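## Task

Put wheels onto the red rod in this exact order: one large, another large, then one small. Then set the rod down on its side softly, with no wheel put on the other rod. If a wheel is on the rod, neither that wheel nor the rod may strike the table or any part that is not on the rod, or the task fails. At the end, release everything and pull the grippers away. The result only counts if it stays in place without the robot holding it.

## Robot and tools

ROBOT. Two 7-joint xArm7 arms, left_arm and right_arm, each ending in a two-finger parallel gripper with a wrist camera. The left base sits at (-0.031, +0.436, 0) m and the right at (-0.005, -0.281, 0) m, both turned slightly about z. The arm names are labels only; they do not match sides of a camera image.

FRAMES. Reported positions use one shared scene frame: origin on the table top midway between the arms, +x away from the robots over the table, +z up, left_arm toward +y. Each gripper also has its own axes: the fingers point along its +z and close along its y. The reported end_effector_position is the spot between the closed finger pads, about 2 cm short of the fingertips; closing pushes the tips roughly 10 mm further along +z. Printed positions can be a little off, more so at long reach.

ROW LAYOUT (used by both motion tools). One row is 14 plain numbers, each in [-1, 1], always for both arms: left_arm dx, dy, dz, rx, ry, rz, opening, then right_arm dx, dy, dz, rx, ry, rz, opening. dx..rz are an offset, not a pose: a displacement expressed in that gripper's own axes, counted from its measured pose at the start of the action. A value of 1.0 equals 0.6 m of travel or 180 degrees of turn; rx, ry, rz form a single rotation vector. Opening is absolute, not an offset: +1 means fully open (0.084 m), -1 means closed. Zeros with the current opening keep an arm where it is.

execute_actions(actions). actions is a list of actions; each action is a table of 0 to 15 rows, and each row runs for one control step of 1/30 s. A table shorter than 15 rows repeats its final row until 15 steps are done, so one action lasts 0.5 s. Every row is measured from the pose at the start of that action, not stacked on the previous row. For the first action in a call, the start is the last pose reported in this scene. Each step the command is clipped to within 70 mm and 16 degrees of the measured pose, so big offsets need several actions; the arm coasts no further than its last clipped pose. If position and orientation cannot both be met, position wins. An empty list just returns state and images.

move(target, speed, blocking). target is one row as above, offsets counted from the pose in the latest result showing one. Each gripper follows a straight line to its target; both arms finish together, in 0.5 to 10 s (cut off at 10 s). speed is the path top speed in m/s, 0.002 to 0.5, default 0.25; turning is capped at twice that in rad/s. The opening is sent at the start. Paths do not avoid obstacles or the other arm, and grippers can lag, drift or overshoot speed, especially with a nearly straight arm. blocking=false returns after 0.5 s while motion continues; then use wait(0) or stop before any new motion command. The result adds a move: line giving the ending (done, off_target, moving, held, fault), any limits (paced = pose clipped; held = some steps blocked, after which the arm may spurt), and each gripper's distance from its target.

wait(seconds): 0 to 10; the arms keep their last command, and it returns early if a running move ends. stop(): brakes a running move (needs some room; fingers keep moving). zoom_image(camera, region): camera is cam_left_wrist or cam_right_wrist; region is [x0, y0, x1, y1] pixels in that 504x504 image, top-left origin, at most 504 by 504. show_instructions(): shows the scene's reference pictures. read_manual(section): licence texts, section "licences". finished_scene(scene): ends scene 1 or 2 for good and reports success; call it only once the goal is met and stable.

RESULTS. The state line gives, per arm, end_effector_position (m), end_effector_quat_wxyz and velocities. Hand target lines show where each controller is heading. grip_measured is the actual finger opening on the command scale; to keep holding, command something clearly below it (lower squeezes harder, about 24 N per pad max). Step readings list positions at some steps; HELD marks steps where an arm's command was held back. A pose unreachable line means the clearance check altered or blocked that arm's command. MOTOR HOT appears at 65 °C; at 80 °C an OVER-TEMPERATURE FAULT brakes that arm until it cools, so avoid long holding of loads.

LIMITS. Joint load limits (N m): waist 46, shoulder 46, upper arm roll 27.6, elbow 27.6, forearm roll 27.6, wrist pitch 18.4, wrist roll 18.4, including held weight. Hitting one causes a torque fault: the arm backs off, freezes 10 s and drops the rest of the call. Elbows cannot fully straighten.

AVOID. Letting the arms touch or push each other; knocking anything off the table; dropping or slipping parts; fast contacts and targets set deep past a contact (both press harder); striking a threaded wheel or the rod on the table or on loose parts. Lower the rod slowly. For an arm that should stay still, send the offset back to its desired pose in a reply's first call and zeros afterwards, with its proper opening. The robot keeps running on its last command while you compose a reply.

Each tool is called after ">>>" by a JSON object that holds its "fn" and its "kwargs".

## Session

>>> {"fn": "show_instructions", "kwargs": {}}

>>> {"fn": "execute_actions", "kwargs": {"actions": []}}

Reference images for this scene: Rod-and-wheel set page 1.

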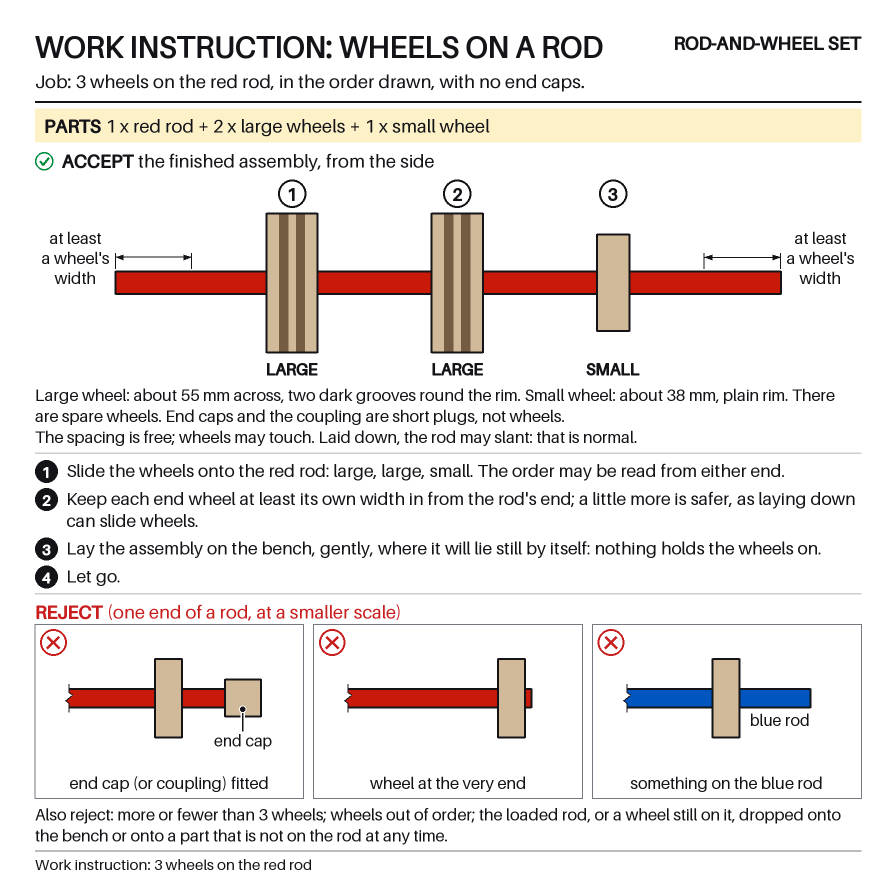

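Scene clock: 0.00 s.
left_arm: end_effector_position=(+0.6007, +0.0007, +0.2586) grip_measured=-1.00 end_effector_quat_wxyz=(+0.189, +0.694, +0.617, +0.318) end_effector_velocity=(+0.000, +0.000, +0.000) end_effector_angular_velocity=(-0.001, -0.001, +0.001) | right_arm: end_effector_position=(+0.3246, -0.3423, +0.2690) grip_measured=+1.00 end_effector_quat_wxyz=(+0.447, -0.405, +0.776, +0.188) end_effector_velocity=(+0.000, -0.000, +0.000) end_effector_angular_velocity=(+0.000, -0.000, -0.000)
Joint positions: left_arm=[-1.046  0.774  0.356  2.027  0.464  0.857 -2.435  0.   ] | right_arm=[-0.681 -0.562 -0.265  0.476  0.933  1.259  1.034  0.084]
Joint velocities: left_arm=[ 0.     0.    -0.     0.     0.     0.    -0.002 -0.   ] | right_arm=[ 0.  0. -0.  0.  0. -0.  0. -0.]
Hand target (left_arm): +0.601, +0.001, +0.259; +0.189, +0.694, +0.617, +0.318
Hand target (right_arm): +0.325, -0.342, +0.269; +0.447, -0.405, +0.776, +0.188

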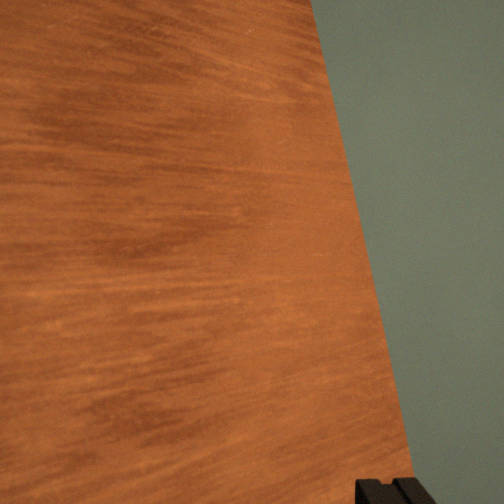

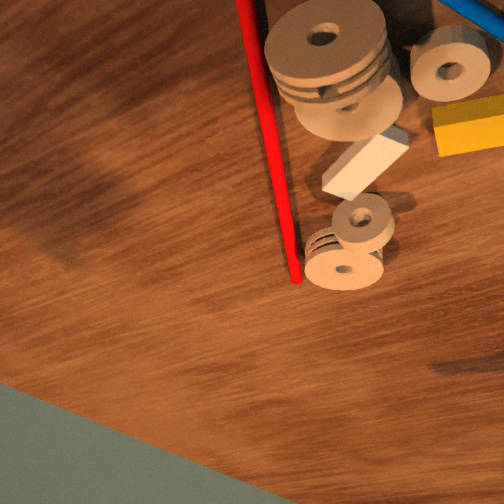

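>>> {"fn": "move", "kwargs": {"target": [0.43,-0.306,-0.428,0.134,-0.226,0.439,1,0,0,0,-0.359,0.151,-0.623,1], "speed": 0.35}}

>>> {"fn": "move", "kwargs": {"target": [0,0,0,0,0,0,1,0.1,-0.3,-0.25,0,0,0,1]}}

Scene clock: 15.40 s.
left_arm: end_effector_position=(+0.3014, +0.2506, +0.3773) grip_measured=+1.00 end_effector_quat_wxyz=(+0.001, +1.000, -0.001, -0.001) end_effector_velocity=(-0.000, +0.002, +0.001) end_effector_angular_velocity=(-0.000, +0.000, -0.001) | right_arm: end_effector_position=(+0.3242, -0.3417, +0.2685) grip_measured=+1.00 end_effector_quat_wxyz=(-0.000, +1.000, -0.001, -0.001) end_effector_velocity=(+0.000, +0.001, -0.000) end_effector_angular_velocity=(-0.002, -0.002, +0.006)
Joint positions: left_arm=[-0.962 -0.327  0.287  1.23   0.089  1.545 -0.595  0.084] | right_arm=[-0.327 -0.487 -0.024  0.775 -0.011  1.264 -0.169  0.084]
Joint velocities: left_arm=[ 0.002 -0.002  0.001  0.002  0.     0.004  0.004  0.   ] | right_arm=[ 0.001 -0.002  0.001 -0.002 -0.001 -0.002 -0.003  0.   ]
Hand target (left_arm): +0.301, +0.251, +0.378; +0.001, +1.000, -0.001, -0.000
Hand target (right_arm): +0.324, -0.342, +0.268; -0.000, +1.000, -0.000, -0.001
Off the commanded pose (left_arm): 0.001 m, 0 deg.
Off the commanded pose (right_arm): 0.001 m, 0 deg.
move: done

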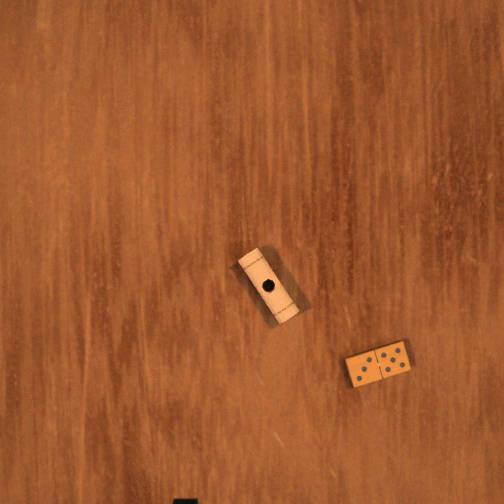

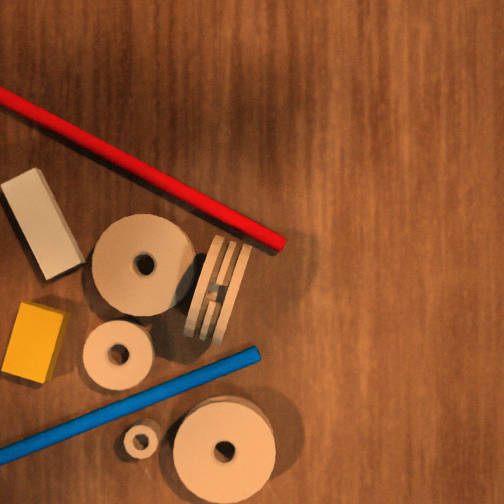

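Scene clock: 16.87 s.
left_arm: end_effector_position=(+0.3014, +0.2506, +0.3773) grip_measured=+1.00 end_effector_quat_wxyz=(+0.001, +1.000, -0.001, -0.001) end_effector_velocity=(+0.001, -0.000, +0.001) end_effector_angular_velocity=(-0.002, -0.002, +0.001) | right_arm: end_effector_position=(+0.3841, -0.1618, +0.4175) grip_measured=+1.00 end_effector_quat_wxyz=(-0.001, +1.000, -0.000, -0.002) end_effector_velocity=(-0.000, +0.005, +0.005) end_effector_angular_velocity=(-0.003, -0.004, +0.008)
Joint positions: left_arm=[-0.962 -0.327  0.287  1.23   0.089  1.545 -0.595  0.084] | right_arm=[-0.19  -0.196  0.266  1.463  0.054  1.656  0.25   0.084]
Joint velocities: left_arm=[ 0.     0.    -0.     0.002 -0.001 -0.     0.    -0.   ] | right_arm=[ 0.005  0.007  0.009  0.021 -0.004  0.011  0.007  0.   ]
Hand target (left_arm): +0.301, +0.251, +0.377; +0.001, +1.000, -0.001, -0.001
Hand target (right_arm): +0.384, -0.161, +0.418; -0.001, +1.000, +0.000, -0.002
Off the commanded pose (left_arm): 0.000 m, 0 deg.
Off the commanded pose (right_arm): 0.001 m, 0 deg.
move: done

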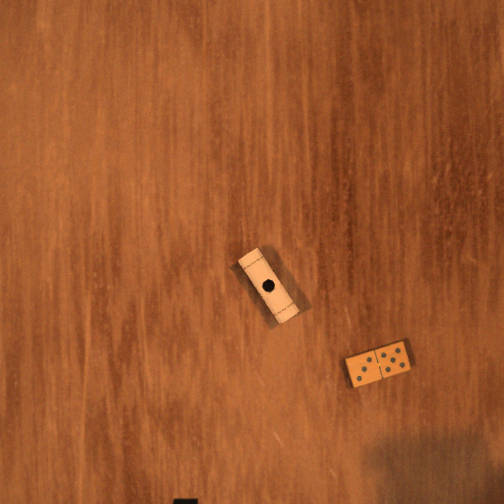

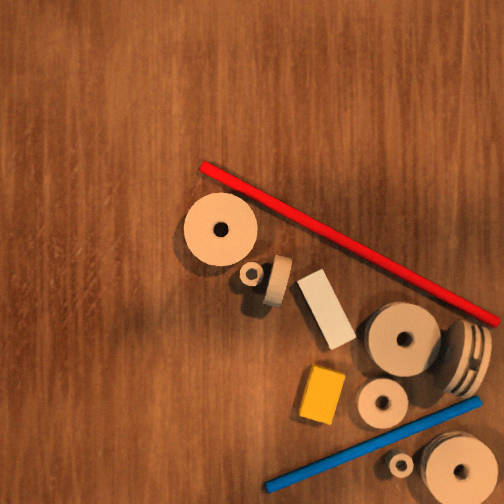

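>>> {"fn": "move", "kwargs": {"target": [0.13,-0.24,0.07,0,0,0.5,-0.3,0.11,0.103,0.55,0,0,0.653,-0.4], "speed": 0.35}}

Scene clock: 27.53 s.
left_arm: end_effector_position=(+0.3794, +0.3944, +0.3347) grip_measured=-0.32 end_effector_quat_wxyz=(-0.001, -0.707, +0.707, +0.000) end_effector_velocity=(+0.000, +0.000, +0.000) end_effector_angular_velocity=(-0.003, +0.001, -0.005) | right_arm: end_effector_position=(+0.4498, -0.2244, +0.0879) grip_measured=-0.42 end_effector_quat_wxyz=(-0.001, -0.517, +0.856, +0.001) end_effector_velocity=(-0.001, -0.001, -0.002) end_effector_angular_velocity=(-0.004, +0.004, -0.008)
Joint positions: left_arm=[-1.099 -0.325  0.76   1.195  0.221  1.439  1.272  0.03 ] | right_arm=[-0.332  0.172  0.284  0.88  -0.07   0.719  2.229  0.026]
Joint velocities: left_arm=[-0.001  0.001  0.004  0.003 -0.003  0.001  0.008  0.   ] | right_arm=[ 0.002  0.004 -0.003 -0.002 -0.006 -0.001  0.012  0.   ]
Hand target (left_arm): +0.379, +0.395, +0.335; +0.001, +0.707, -0.707, -0.000
Hand target (right_arm): +0.450, -0.225, +0.087; -0.001, -0.517, +0.856, +0.002
Off the commanded pose (left_arm): 0.000 m, 0 deg.
Off the commanded pose (right_arm): 0.002 m, 0 deg.
move: done

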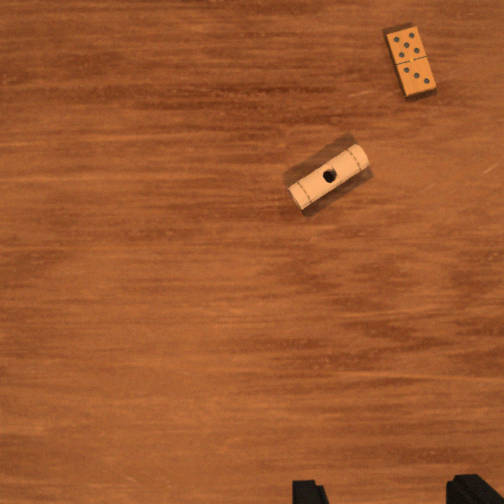

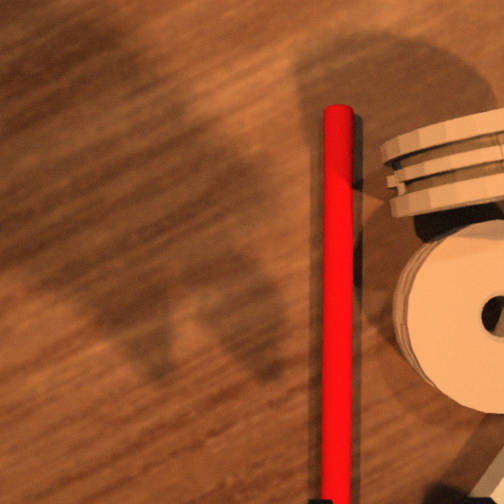

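>>> {"fn": "move", "kwargs": {"target": [0,0,0,0,0,0,-0.3,0,-0.009,0.108,0,0,0,-0.4], "speed": 0.06}}

>>> {"fn": "move", "kwargs": {"target": [0,0,0,0,0,0,-0.3,0,0,0,0,0,0,-1]}}

>>> {"fn": "move", "kwargs": {"target": [0,0,0,0,0,0,-0.3,0,0,-0.12,0,0,0,-1], "speed": 0.15}}

>>> {"fn": "move", "kwargs": {"target": [0,0,0,0,0,0,-0.3,-0.351,0.325,0,0,0,-0.153,-1]}}

Scene clock: 41.83 s.
left_arm: end_effector_position=(+0.3794, +0.3944, +0.3347) grip_measured=-0.32 end_effector_quat_wxyz=(-0.001, -0.707, +0.707, +0.000) end_effector_velocity=(-0.000, -0.000, -0.000) end_effector_angular_velocity=(+0.000, +0.001, +0.001) | right_arm: end_effector_position=(+0.4548, -0.2270, +0.0234) grip_measured=-0.42 end_effector_quat_wxyz=(-0.000, -0.517, +0.856, +0.001) end_effector_velocity=(+0.001, -0.000, -0.001) end_effector_angular_velocity=(-0.001, -0.001, +0.001)
Joint positions: left_arm=[-1.099 -0.325  0.76   1.195  0.221  1.439  1.272  0.03 ] | right_arm=[-0.314  0.337  0.25   0.873 -0.153  0.553  2.282  0.026]
Joint velocities: left_arm=[ 0.     0.    -0.     0.    -0.     0.001 -0.001 -0.   ] | right_arm=[ 0.     0.005 -0.002  0.002 -0.004 -0.004  0.002 -0.   ]
Hand target (left_arm): +0.379, +0.394, +0.335; +0.001, +0.707, -0.707, -0.000
Hand target (right_arm): +0.455, -0.227, +0.023; -0.001, -0.517, +0.856, +0.001
Off the commanded pose (left_arm): 0.000 m, 0 deg.
Off the commanded pose (right_arm): 0.000 m, 0 deg.
move: done

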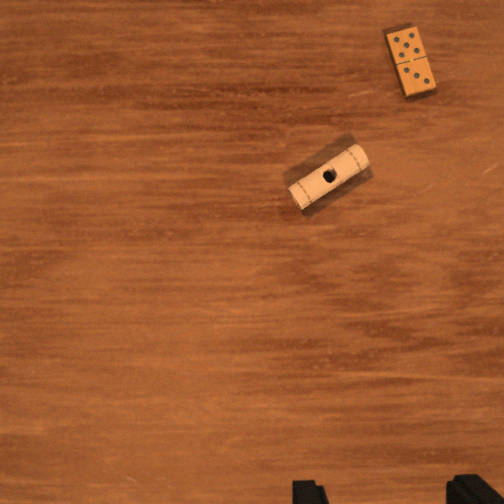

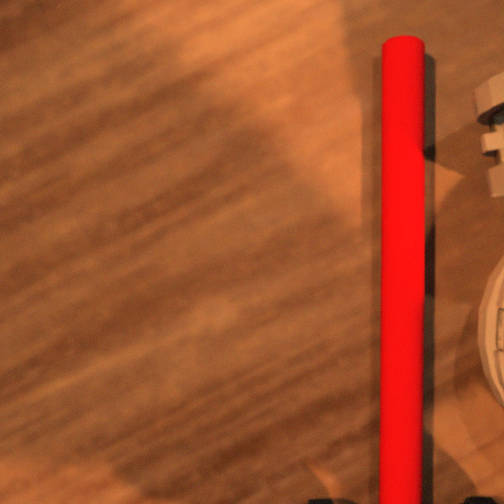

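Scene clock: 42.33 s.
left_arm: end_effector_position=(+0.3794, +0.3944, +0.3347) grip_measured=-0.32 end_effector_quat_wxyz=(-0.001, -0.707, +0.707, +0.000) end_effector_velocity=(+0.000, +0.000, +0.000) end_effector_angular_velocity=(-0.000, -0.000, +0.002) | right_arm: end_effector_position=(+0.4548, -0.2270, +0.0234) grip_measured=-0.80 end_effector_quat_wxyz=(-0.000, -0.517, +0.856, +0.001) end_effector_velocity=(+0.000, +0.000, -0.000) end_effector_angular_velocity=(+0.000, -0.000, +0.001)
Joint positions: left_arm=[-1.099 -0.325  0.76   1.195  0.221  1.439  1.272  0.03 ] | right_arm=[-0.314  0.337  0.25   0.873 -0.153  0.553  2.282  0.009]
Joint velocities: left_arm=[ 0.     0.     0.     0.001 -0.     0.    -0.001  0.   ] | right_arm=[ 0.001  0.    -0.     0.     0.    -0.    -0.    -0.   ]
Hand target (left_arm): +0.379, +0.394, +0.335; +0.001, +0.707, -0.707, -0.000
Hand target (right_arm): +0.455, -0.227, +0.023; -0.000, -0.517, +0.856, +0.001
Off the commanded pose (left_arm): 0.000 m, 0 deg.
Off the commanded pose (right_arm): 0.000 m, 0 deg.
move: done

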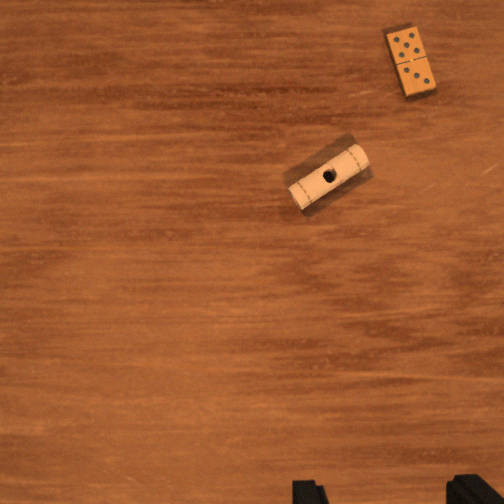

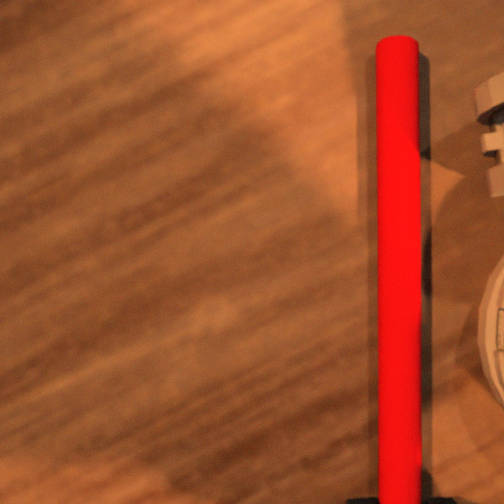

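Scene clock: 43.27 s.
left_arm: end_effector_position=(+0.3794, +0.3944, +0.3347) grip_measured=-0.32 end_effector_quat_wxyz=(-0.001, -0.707, +0.707, +0.000) end_effector_velocity=(+0.000, +0.000, +0.001) end_effector_angular_velocity=(+0.000, -0.001, +0.001) | right_arm: end_effector_position=(+0.4544, -0.2269, +0.0948) grip_measured=-0.80 end_effector_quat_wxyz=(-0.001, -0.517, +0.856, +0.002) end_effector_velocity=(+0.002, -0.000, +0.004) end_effector_angular_velocity=(+0.001, -0.007, -0.001)
Joint positions: left_arm=[-1.099 -0.325  0.76   1.195  0.221  1.439  1.272  0.03 ] | right_arm=[-0.336  0.17   0.283  0.902 -0.067  0.743  2.22   0.009]
Joint velocities: left_arm=[0.    0.    0.    0.002 0.    0.    0.    0.   ] | right_arm=[-0.    -0.005 -0.     0.005  0.002  0.003 -0.002  0.   ]
Hand target (left_arm): +0.379, +0.394, +0.335; +0.001, +0.707, -0.707, -0.000
Hand target (right_arm): +0.455, -0.227, +0.095; -0.000, -0.517, +0.856, +0.001
Off the commanded pose (left_arm): 0.000 m, 0 deg.
Off the commanded pose (right_arm): 0.001 m, 0 deg.
move: done

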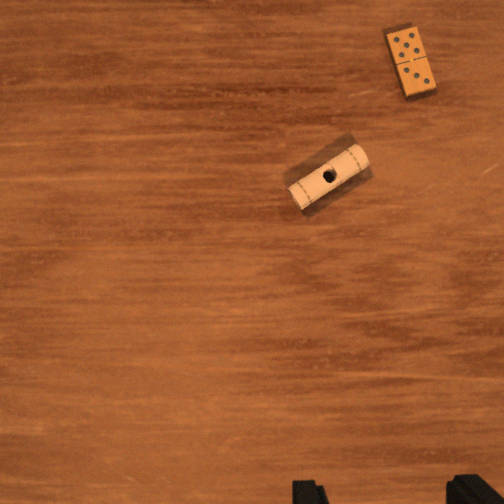

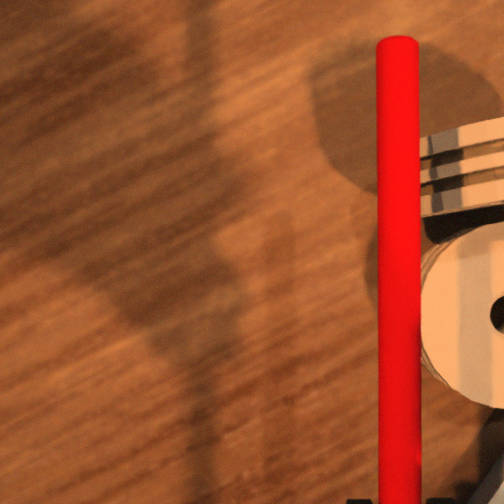

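Scene clock: 44.90 s.
left_arm: end_effector_position=(+0.3794, +0.3944, +0.3347) grip_measured=-0.32 end_effector_quat_wxyz=(-0.001, -0.707, +0.707, +0.000) end_effector_velocity=(-0.000, +0.000, -0.000) end_effector_angular_velocity=(+0.000, +0.001, -0.001) | right_arm: end_effector_position=(+0.3792, +0.0491, +0.0948) grip_measured=-0.80 end_effector_quat_wxyz=(-0.001, -0.705, +0.709, +0.002) end_effector_velocity=(-0.003, +0.007, +0.002) end_effector_angular_velocity=(+0.003, -0.002, +0.013)
Joint positions: left_arm=[-1.099 -0.325  0.76   1.195  0.221  1.439  1.272  0.03 ] | right_arm=[ 0.033  0.333  0.528  1.083 -0.225  0.809  2.444  0.009]
Joint velocities: left_arm=[ 0.     0.    -0.    -0.001 -0.     0.001  0.001  0.   ] | right_arm=[ 0.01   0.002  0.006  0.006 -0.002  0.003  0.002 -0.   ]
Hand target (left_arm): +0.379, +0.394, +0.335; +0.001, +0.707, -0.707, -0.000
Hand target (right_arm): +0.379, +0.050, +0.095; +0.001, +0.706, -0.708, -0.002
Off the commanded pose (left_arm): 0.000 m, 0 deg.
Off the commanded pose (right_arm): 0.001 m, 0 deg.
move: done

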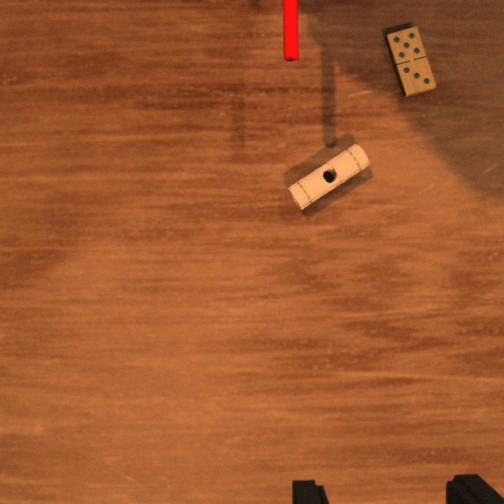

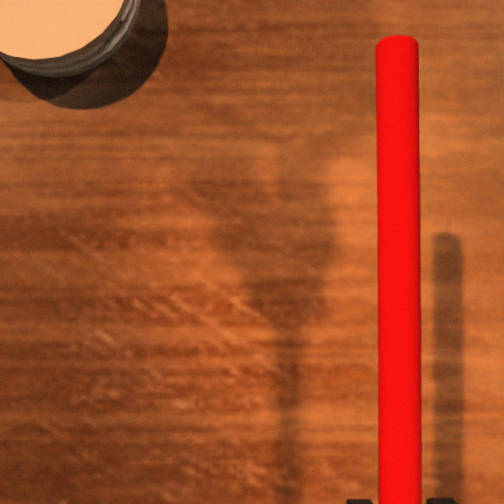

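>>> {"fn": "move", "kwargs": {"target": [0,0,0,0,0,0,-0.3,0,0,0.117,0,0,0,-1], "speed": 0.06}}

>>> {"fn": "move", "kwargs": {"target": [0,0,0,0,0,0,-0.3,0,0,0,0,0,0,-0.4]}}

>>> {"fn": "move", "kwargs": {"target": [0,0,0,0,0,0,-0.3,0.1,0,-0.17,0,0,0,-0.4]}}

>>> {"fn": "move", "kwargs": {"target": [0.572,-0.004,0.42,0,0,0,-0.3,0.477,0.155,0,0,0,0,0.6]}}

Scene clock: 56.47 s.
left_arm: end_effector_position=(+0.3794, +0.3944, +0.3347) grip_measured=-0.32 end_effector_quat_wxyz=(-0.001, -0.707, +0.707, +0.000) end_effector_velocity=(-0.000, +0.000, -0.000) end_effector_angular_velocity=(+0.000, +0.001, -0.001) | right_arm: end_effector_position=(+0.3794, +0.0491, +0.0249) grip_measured=-0.80 end_effector_quat_wxyz=(-0.001, -0.705, +0.709, +0.002) end_effector_velocity=(+0.001, +0.001, -0.000) end_effector_angular_velocity=(+0.001, -0.003, -0.000)
Joint positions: left_arm=[-1.099 -0.325  0.76   1.195  0.221  1.439  1.272  0.03 ] | right_arm=[ 0.082  0.482  0.462  1.059 -0.342  0.652  2.524  0.009]
Joint velocities: left_arm=[-0.    -0.     0.    -0.001  0.001  0.     0.001 -0.   ] | right_arm=[ 0.002  0.001 -0.002  0.002 -0.002 -0.003  0.002  0.   ]
Hand target (left_arm): +0.379, +0.394, +0.335; +0.001, +0.707, -0.707, -0.000
Hand target (right_arm): +0.379, +0.049, +0.025; +0.001, +0.705, -0.709, -0.002
Off the commanded pose (left_arm): 0.000 m, 0 deg.
Off the commanded pose (right_arm): 0.001 m, 0 deg.
move: done

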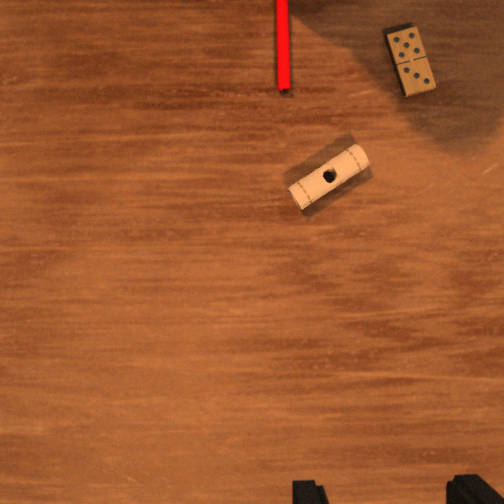

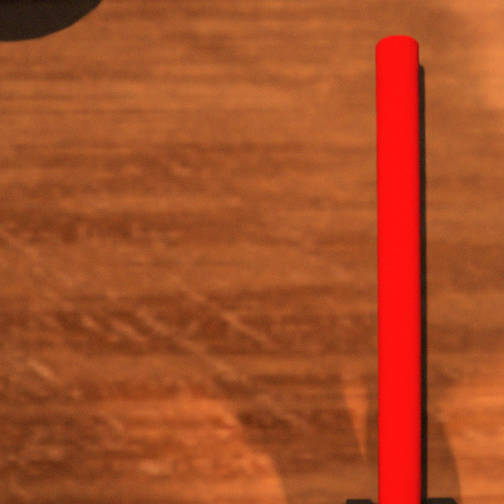

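Scene clock: 56.97 s.
left_arm: end_effector_position=(+0.3794, +0.3944, +0.3347) grip_measured=-0.32 end_effector_quat_wxyz=(-0.001, -0.707, +0.707, +0.000) end_effector_velocity=(+0.000, +0.000, +0.000) end_effector_angular_velocity=(+0.000, -0.001, +0.002) | right_arm: end_effector_position=(+0.3794, +0.0491, +0.0249) grip_measured=-0.42 end_effector_quat_wxyz=(-0.001, -0.705, +0.709, +0.002) end_effector_velocity=(-0.000, +0.000, +0.000) end_effector_angular_velocity=(+0.000, -0.001, +0.002)
Joint positions: left_arm=[-1.099 -0.325  0.76   1.195  0.221  1.439  1.272  0.03 ] | right_arm=[ 0.082  0.482  0.462  1.059 -0.342  0.652  2.524  0.026]
Joint velocities: left_arm=[ 0.001  0.001  0.     0.001 -0.    -0.    -0.001 -0.   ] | right_arm=[-0.     0.     0.001 -0.    -0.001 -0.    -0.     0.   ]
Hand target (left_arm): +0.379, +0.394, +0.335; +0.001, +0.707, -0.707, -0.000
Hand target (right_arm): +0.379, +0.049, +0.025; +0.001, +0.705, -0.709, -0.002
Off the commanded pose (left_arm): 0.000 m, 0 deg.
Off the commanded pose (right_arm): 0.000 m, 0 deg.
move: done

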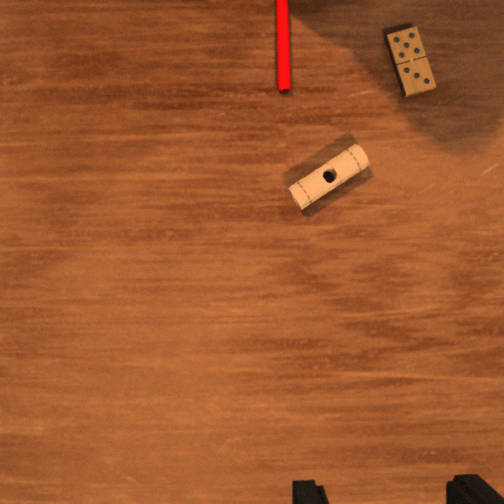

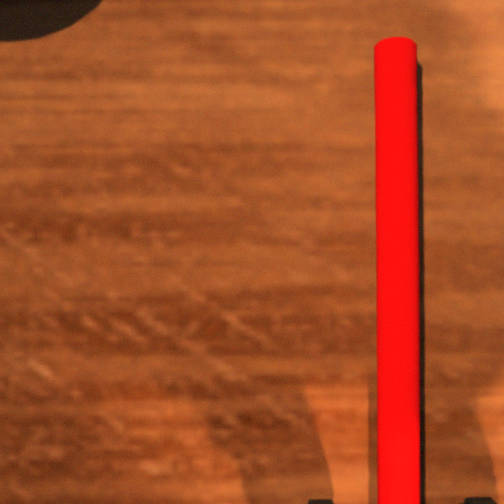

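Scene clock: 58.00 s.
left_arm: end_effector_position=(+0.3794, +0.3944, +0.3347) grip_measured=-0.32 end_effector_quat_wxyz=(-0.001, -0.707, +0.707, +0.000) end_effector_velocity=(-0.000, +0.000, -0.000) end_effector_angular_velocity=(+0.001, +0.001, -0.001) | right_arm: end_effector_position=(+0.3789, -0.0106, +0.1264) grip_measured=-0.42 end_effector_quat_wxyz=(-0.001, -0.706, +0.708, +0.002) end_effector_velocity=(+0.003, -0.001, +0.004) end_effector_angular_velocity=(+0.003, -0.007, -0.003)
Joint positions: left_arm=[-1.099 -0.325  0.76   1.195  0.221  1.439  1.272  0.03 ] | right_arm=[-0.072  0.146  0.521  0.961 -0.092  0.84   2.256  0.026]
Joint velocities: left_arm=[ 0.    -0.    -0.    -0.001  0.001  0.001  0.001 -0.   ] | right_arm=[-0.004 -0.007 -0.001  0.003  0.004  0.001 -0.004  0.   ]
Hand target (left_arm): +0.379, +0.394, +0.335; +0.001, +0.707, -0.707, -0.000
Hand target (right_arm): +0.379, -0.011, +0.127; +0.001, +0.706, -0.709, -0.002
Off the commanded pose (left_arm): 0.000 m, 0 deg.
Off the commanded pose (right_arm): 0.001 m, 0 deg.
move: done

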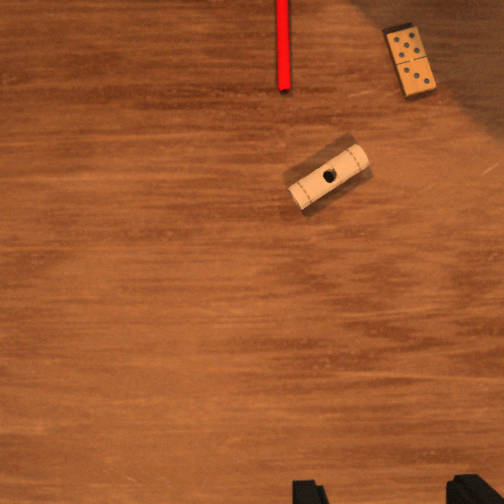

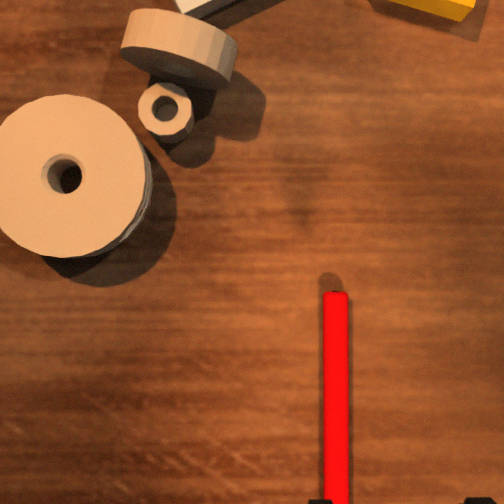

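Scene clock: 60.27 s.
left_arm: end_effector_position=(+0.3820, +0.0499, +0.0845) grip_measured=-0.32 end_effector_quat_wxyz=(-0.001, -0.706, +0.708, -0.001) end_effector_velocity=(-0.007, -0.004, -0.005) end_effector_angular_velocity=(+0.005, +0.010, -0.011) | right_arm: end_effector_position=(+0.2858, -0.2967, +0.1270) grip_measured=+0.59 end_effector_quat_wxyz=(-0.001, -0.706, +0.708, +0.001) end_effector_velocity=(-0.001, -0.000, +0.000) end_effector_angular_velocity=(+0.001, +0.000, +0.000)
Joint positions: left_arm=[-1.285  0.533  0.501  1.336 -0.323  0.883  1.033  0.03 ] | right_arm=[-0.346 -0.489  0.125  0.352  0.079  0.842  1.461  0.069]
Joint velocities: left_arm=[-0.004  0.008 -0.01   0.002 -0.002  0.003  0.     0.   ] | right_arm=[-0.001 -0.002 -0.001 -0.001  0.     0.001 -0.002 -0.   ]
Hand target (left_arm): +0.382, +0.050, +0.084; +0.001, +0.706, -0.708, +0.000
Hand target (right_arm): +0.286, -0.297, +0.127; +0.001, +0.706, -0.709, -0.001
Off the commanded pose (left_arm): 0.002 m, 0 deg.
Off the commanded pose (right_arm): 0.001 m, 0 deg.
move: done

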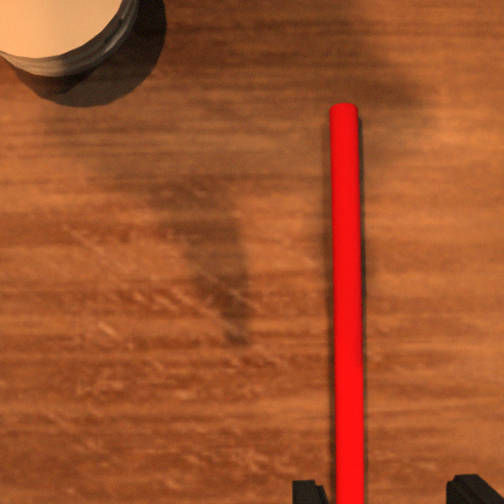

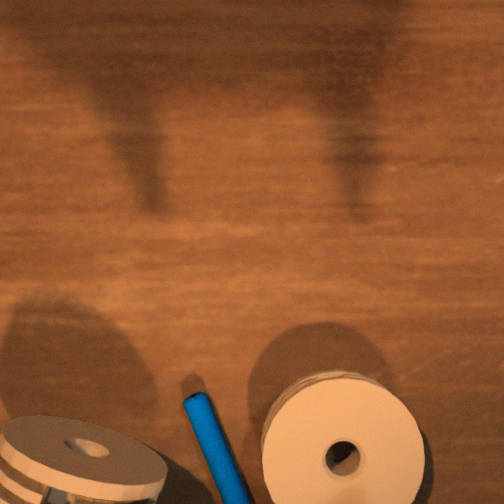

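>>> {"fn": "move", "kwargs": {"target": [0,0,0.1,0,0,0,-0.3,-0.0055,-0.001,0.168,0,0,0,0.55], "speed": 0.07}}

>>> {"fn": "move", "kwargs": {"target": [0,0,0,0,0,0,-1,0,0,0,0,0,0,-0.2]}}

>>> {"fn": "move", "kwargs": {"target": [0,0,-0.2,0,0,0,-1,0,0,-0.2,0,0,0,-0.2], "speed": 0.15}}

Scene clock: 71.53 s.
left_arm: end_effector_position=(+0.3823, +0.0494, +0.0249) grip_measured=-0.32 end_effector_quat_wxyz=(-0.001, -0.706, +0.708, -0.001) end_effector_velocity=(-0.000, +0.000, -0.000) end_effector_angular_velocity=(+0.000, +0.000, +0.000) | right_arm: end_effector_position=(+0.2863, -0.2937, +0.0263) grip_measured=+0.54 end_effector_quat_wxyz=(-0.001, -0.706, +0.709, +0.001) end_effector_velocity=(-0.001, +0.000, -0.001) end_effector_angular_velocity=(-0.000, +0.002, -0.001)
Joint positions: left_arm=[-1.252  0.641  0.452  1.319 -0.39   0.763  1.076  0.03 ] | right_arm=[-0.36  -0.135  0.157  0.261  0.053  0.398  1.496  0.067]
Joint velocities: left_arm=[ 0.     0.     0.    -0.001 -0.001 -0.     0.    -0.   ] | right_arm=[-0.001  0.006  0.001 -0.    -0.002 -0.004  0.003 -0.   ]
Hand target (left_arm): +0.382, +0.050, +0.024; +0.001, +0.706, -0.708, +0.001
Hand target (right_arm): +0.286, -0.294, +0.026; +0.001, +0.706, -0.709, -0.001
Off the commanded pose (left_arm): 0.001 m, 0 deg.
Off the commanded pose (right_arm): 0.000 m, 0 deg.
move: done

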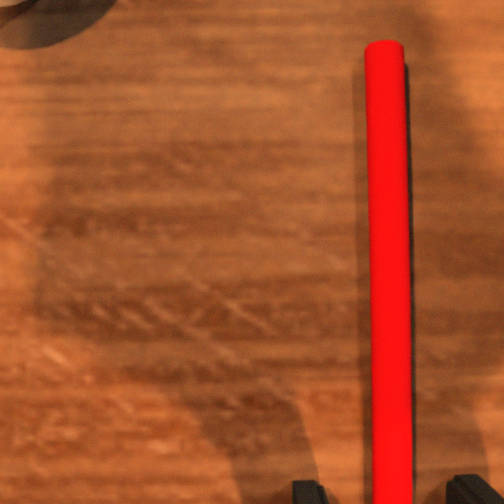

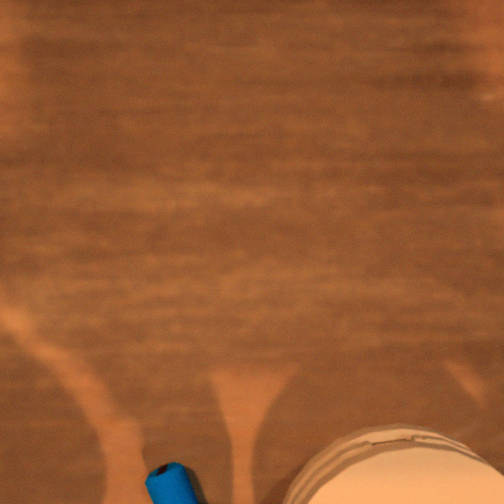

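Scene clock: 72.03 s.
left_arm: end_effector_position=(+0.3824, +0.0494, +0.0250) grip_measured=-0.81 end_effector_quat_wxyz=(-0.001, -0.706, +0.708, -0.001) end_effector_velocity=(-0.000, +0.001, -0.000) end_effector_angular_velocity=(+0.001, +0.001, +0.000) | right_arm: end_effector_position=(+0.2865, -0.2938, +0.0265) grip_measured=+0.27 end_effector_quat_wxyz=(-0.001, -0.706, +0.709, +0.001) end_effector_velocity=(+0.000, +0.000, +0.000) end_effector_angular_velocity=(-0.000, -0.000, +0.001)
Joint positions: left_arm=[-1.252  0.641  0.452  1.319 -0.39   0.763  1.076  0.009] | right_arm=[-0.36  -0.135  0.157  0.262  0.053  0.398  1.496  0.055]
Joint velocities: left_arm=[ 0.001  0.    -0.    -0.001  0.001  0.    -0.    -0.   ] | right_arm=[-0.     0.     0.001  0.    -0.    -0.    -0.     0.   ]
Hand target (left_arm): +0.382, +0.049, +0.025; +0.001, +0.706, -0.708, +0.001
Hand target (right_arm): +0.286, -0.294, +0.026; +0.001, +0.706, -0.709, -0.001
Off the commanded pose (left_arm): 0.000 m, 0 deg.
Off the commanded pose (right_arm): 0.000 m, 0 deg.
move: done

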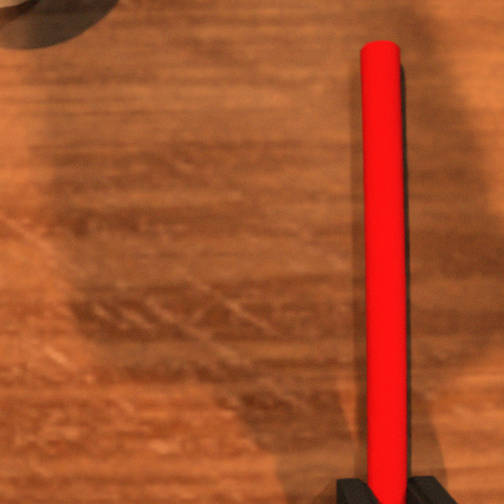

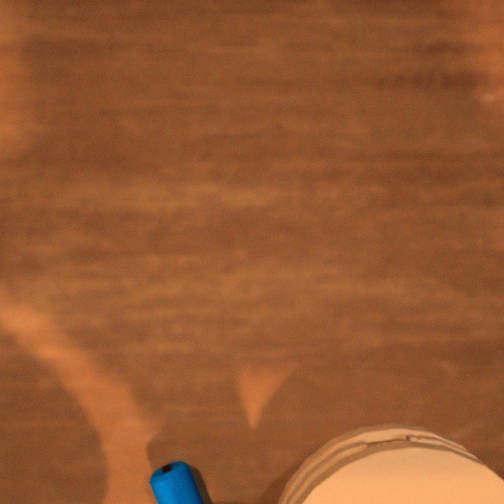

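Scene clock: 73.30 s.
left_arm: end_effector_position=(+0.3819, +0.0503, +0.1444) grip_measured=-0.81 end_effector_quat_wxyz=(-0.001, -0.707, +0.708, -0.001) end_effector_velocity=(+0.002, -0.001, +0.005) end_effector_angular_velocity=(-0.007, -0.007, +0.001) | right_arm: end_effector_position=(+0.2864, -0.2933, +0.1461) grip_measured=+0.27 end_effector_quat_wxyz=(-0.001, -0.706, +0.708, +0.001) end_effector_velocity=(+0.001, -0.000, +0.003) end_effector_angular_velocity=(-0.001, -0.005, -0.000)
Joint positions: left_arm=[-1.302  0.442  0.531  1.389 -0.26   1.015  0.993  0.009] | right_arm=[-0.343 -0.529  0.129  0.385  0.082  0.916  1.467  0.055]
Joint velocities: left_arm=[-0.    -0.006  0.003  0.005  0.001  0.001 -0.    -0.   ] | right_arm=[-0.001 -0.005  0.     0.006  0.     0.006  0.    -0.   ]
Hand target (left_arm): +0.382, +0.050, +0.145; +0.001, +0.707, -0.708, +0.001
Hand target (right_arm): +0.287, -0.293, +0.147; +0.001, +0.706, -0.708, -0.001
Off the commanded pose (left_arm): 0.001 m, 0 deg.
Off the commanded pose (right_arm): 0.001 m, 0 deg.
move: done

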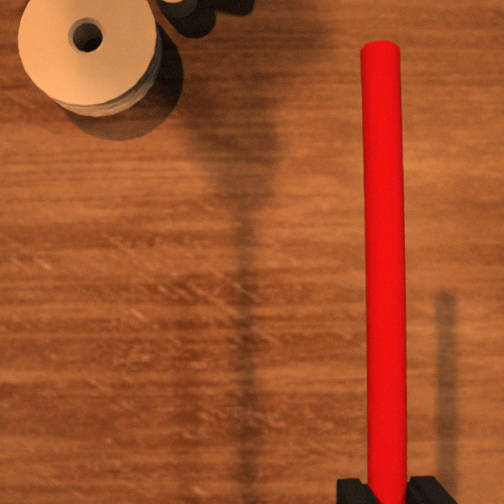

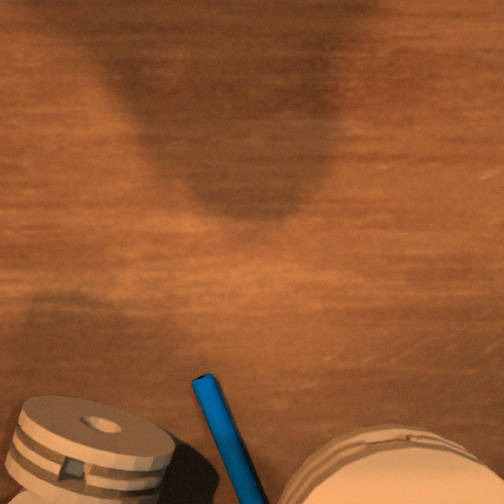

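>>> {"fn": "move", "kwargs": {"target": [0.033,0.102,-0.11,0,0.5,0,-1,-0.2,-0.055,-0.43,0,0,0,-0.2]}}

>>> {"fn": "move", "kwargs": {"target": [0,0,0,0,0,0,-1,-0.363,0,0,0,0,0,-0.2], "speed": 0.15}}

Scene clock: 84.90 s.
left_arm: end_effector_position=(+0.3209, +0.0302, +0.2113) grip_measured=-0.81 end_effector_quat_wxyz=(+0.501, +0.497, -0.500, +0.502) end_effector_velocity=(-0.000, +0.001, -0.001) end_effector_angular_velocity=(-0.003, +0.002, +0.001) | right_arm: end_effector_position=(+0.3199, -0.1725, +0.4035) grip_measured=+0.27 end_effector_quat_wxyz=(-0.001, -0.707, +0.707, +0.002) end_effector_velocity=(+0.000, +0.001, +0.001) end_effector_angular_velocity=(+0.000, -0.002, +0.002)
Joint positions: left_arm=[-0.916  0.253  0.381  0.738 -2.011  1.44   2.653  0.009] | right_arm=[-0.267 -0.438  0.297  1.224  0.126  1.648  1.759  0.055]
Joint velocities: left_arm=[ 0.002  0.003 -0.    -0.002 -0.002  0.006  0.002 -0.   ] | right_arm=[ 0.     0.002  0.002  0.005  0.     0.002  0.001 -0.   ]
Hand target (left_arm): +0.321, +0.030, +0.211; +0.501, +0.497, -0.500, +0.502
Hand target (right_arm): +0.320, -0.172, +0.404; +0.001, +0.707, -0.707, -0.002
Off the commanded pose (left_arm): 0.001 m, 0 deg.
Off the commanded pose (right_arm): 0.001 m, 0 deg.
move: done

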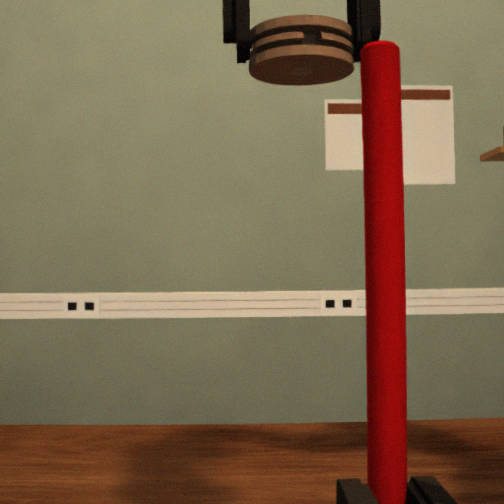

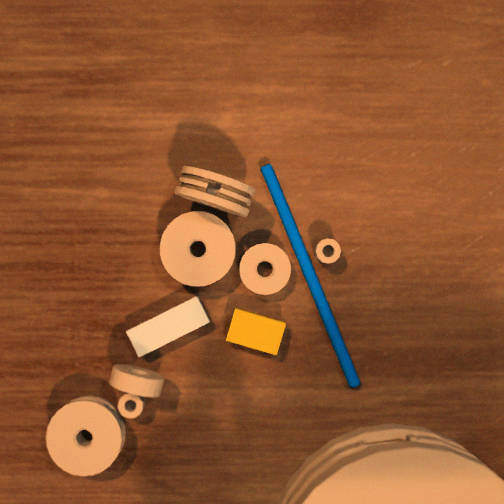

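Scene clock: 86.80 s.
left_arm: end_effector_position=(+0.3209, +0.0302, +0.2113) grip_measured=-0.81 end_effector_quat_wxyz=(+0.501, +0.497, -0.500, +0.502) end_effector_velocity=(+0.000, -0.000, +0.000) end_effector_angular_velocity=(-0.000, +0.001, +0.000) | right_arm: end_effector_position=(+0.3200, +0.0446, +0.4034) grip_measured=+0.27 end_effector_quat_wxyz=(-0.002, -0.706, +0.708, +0.003) end_effector_velocity=(-0.002, +0.003, +0.001) end_effector_angular_velocity=(-0.004, -0.000, +0.005)
Joint positions: left_arm=[-0.916  0.253  0.381  0.738 -2.011  1.44   2.653  0.009] | right_arm=[-0.125 -0.026  0.72   1.601  0.022  1.623  2.344  0.055]
Joint velocities: left_arm=[-0.     0.    -0.     0.    -0.    -0.    -0.001  0.   ] | right_arm=[ 0.006  0.008  0.008  0.011 -0.008  0.006  0.008  0.   ]
Hand target (left_arm): +0.321, +0.030, +0.211; +0.501, +0.497, -0.500, +0.502
Hand target (right_arm): +0.320, +0.045, +0.403; +0.002, +0.707, -0.707, -0.003
Off the commanded pose (left_arm): 0.000 m, 0 deg.
Off the commanded pose (right_arm): 0.001 m, 0 deg.
move: done

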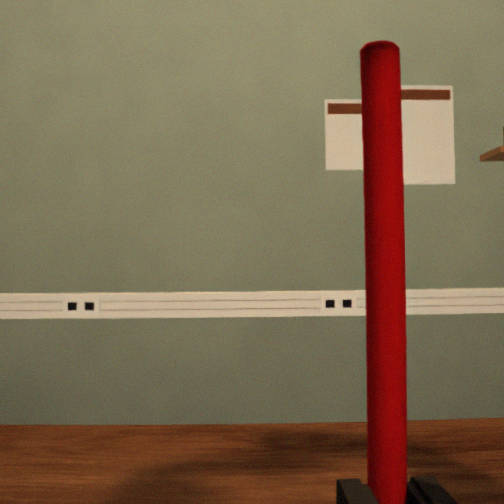

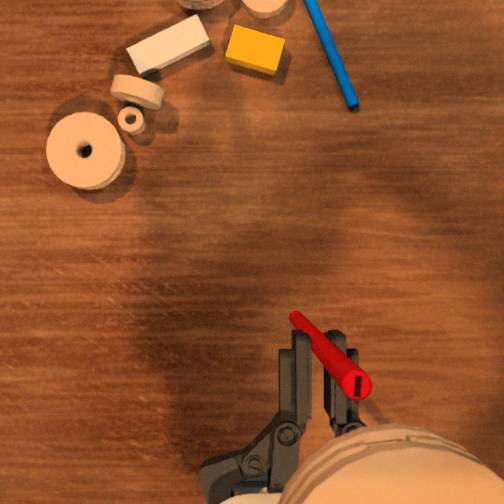

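>>> {"fn": "move", "kwargs": {"target": [0,0,0,0,0,0,-1,0.0443,0,0.078,0,0,0,-0.2], "speed": 0.08}}

Scene clock: 95.20 s.
left_arm: end_effector_position=(+0.3209, +0.0302, +0.2113) grip_measured=-0.81 end_effector_quat_wxyz=(+0.501, +0.497, -0.500, +0.502) end_effector_velocity=(-0.000, -0.000, -0.000) end_effector_angular_velocity=(+0.000, -0.001, -0.002) | right_arm: end_effector_position=(+0.3199, +0.0183, +0.3569) grip_measured=+0.27 end_effector_quat_wxyz=(-0.001, -0.706, +0.708, +0.002) end_effector_velocity=(+0.000, -0.000, -0.001) end_effector_angular_velocity=(+0.001, -0.004, +0.002)
Joint positions: left_arm=[-0.916  0.253  0.381  0.738 -2.011  1.44   2.653  0.009] | right_arm=[-0.157 -0.149  0.661  1.361  0.096  1.483  2.237  0.055]
Joint velocities: left_arm=[-0.     0.     0.     0.001  0.001  0.     0.    -0.   ] | right_arm=[-0.001 -0.005 -0.001 -0.007  0.002 -0.007 -0.005 -0.   ]
Hand target (left_arm): +0.321, +0.030, +0.211; +0.501, +0.497, -0.500, +0.502
Hand target (right_arm): +0.320, +0.018, +0.357; +0.002, +0.706, -0.708, -0.002
Off the commanded pose (left_arm): 0.000 m, 0 deg.
Off the commanded pose (right_arm): 0.000 m, 0 deg.
move: done

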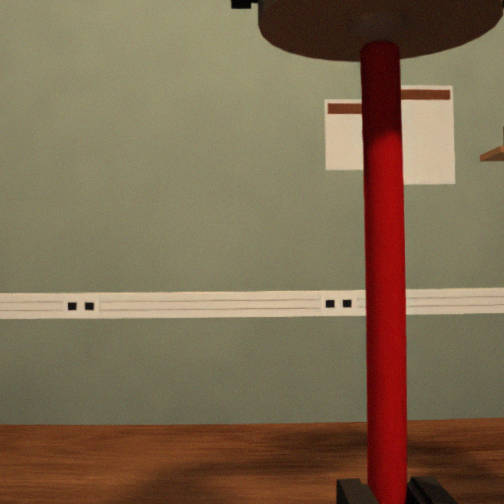

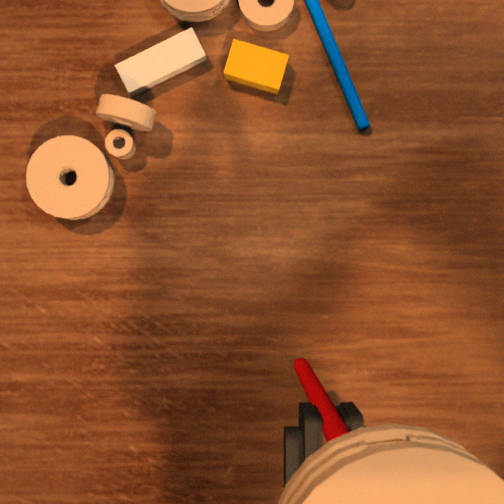

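>>> {"fn": "move", "kwargs": {"target": [0,0,0,0,0,0,-1,0.0005,0.0008,0.02,0,0,0,-0.2], "speed": 0.01}}

>>> {"fn": "zoom_image", "kwargs": {"camera": "cam_left_wrist", "region": [300,0,460,160]}}

Scene clock: 106.93 s.
left_arm: end_effector_position=(+0.3209, +0.0302, +0.2113) grip_measured=-0.81 end_effector_quat_wxyz=(+0.501, +0.497, -0.500, +0.502) end_effector_velocity=(+0.000, +0.000, +0.000) end_effector_angular_velocity=(-0.000, -0.001, -0.000) | right_arm: end_effector_position=(+0.3194, +0.0180, +0.3449) grip_measured=+0.27 end_effector_quat_wxyz=(-0.001, -0.706, +0.708, +0.002) end_effector_velocity=(-0.000, +0.001, -0.001) end_effector_angular_velocity=(+0.001, +0.000, +0.001)
Joint positions: left_arm=[-0.916  0.253  0.381  0.738 -2.011  1.44   2.653  0.009] | right_arm=[-0.156 -0.157  0.66   1.32   0.102  1.449  2.233  0.055]
Joint velocities: left_arm=[ 0.    -0.001  0.     0.001  0.001 -0.    -0.     0.   ] | right_arm=[ 0.001  0.001  0.    -0.002  0.001 -0.003 -0.001 -0.   ]
Hand target (left_arm): +0.321, +0.030, +0.211; +0.501, +0.497, -0.500, +0.502
Hand target (right_arm): +0.319, +0.018, +0.345; +0.001, +0.706, -0.708, -0.002
Off the commanded pose (left_arm): 0.000 m, 0 deg.
Off the commanded pose (right_arm): 0.000 m, 0 deg.
move: done

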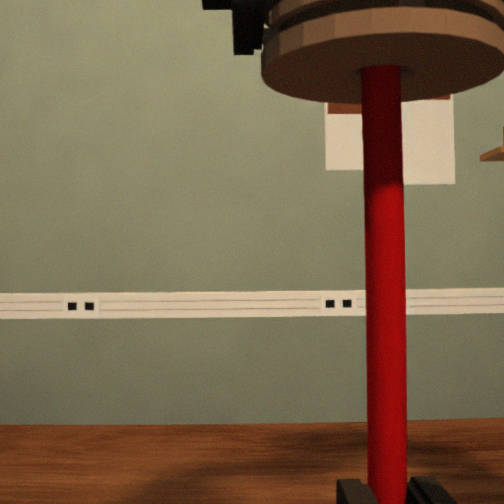

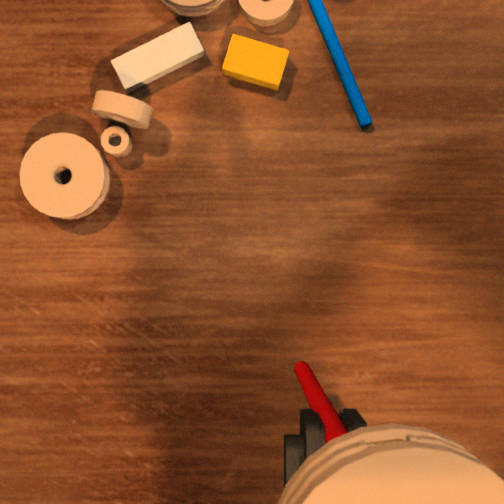

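Region (300, 0, 460, 160) of cam_left_wrist's 504x504 image, scaled by 3.150, with more detail than that image has.

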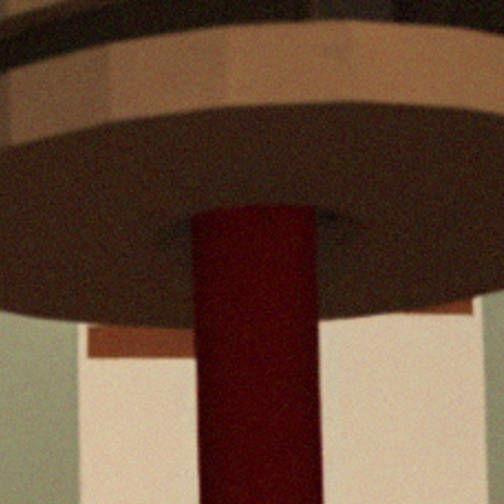

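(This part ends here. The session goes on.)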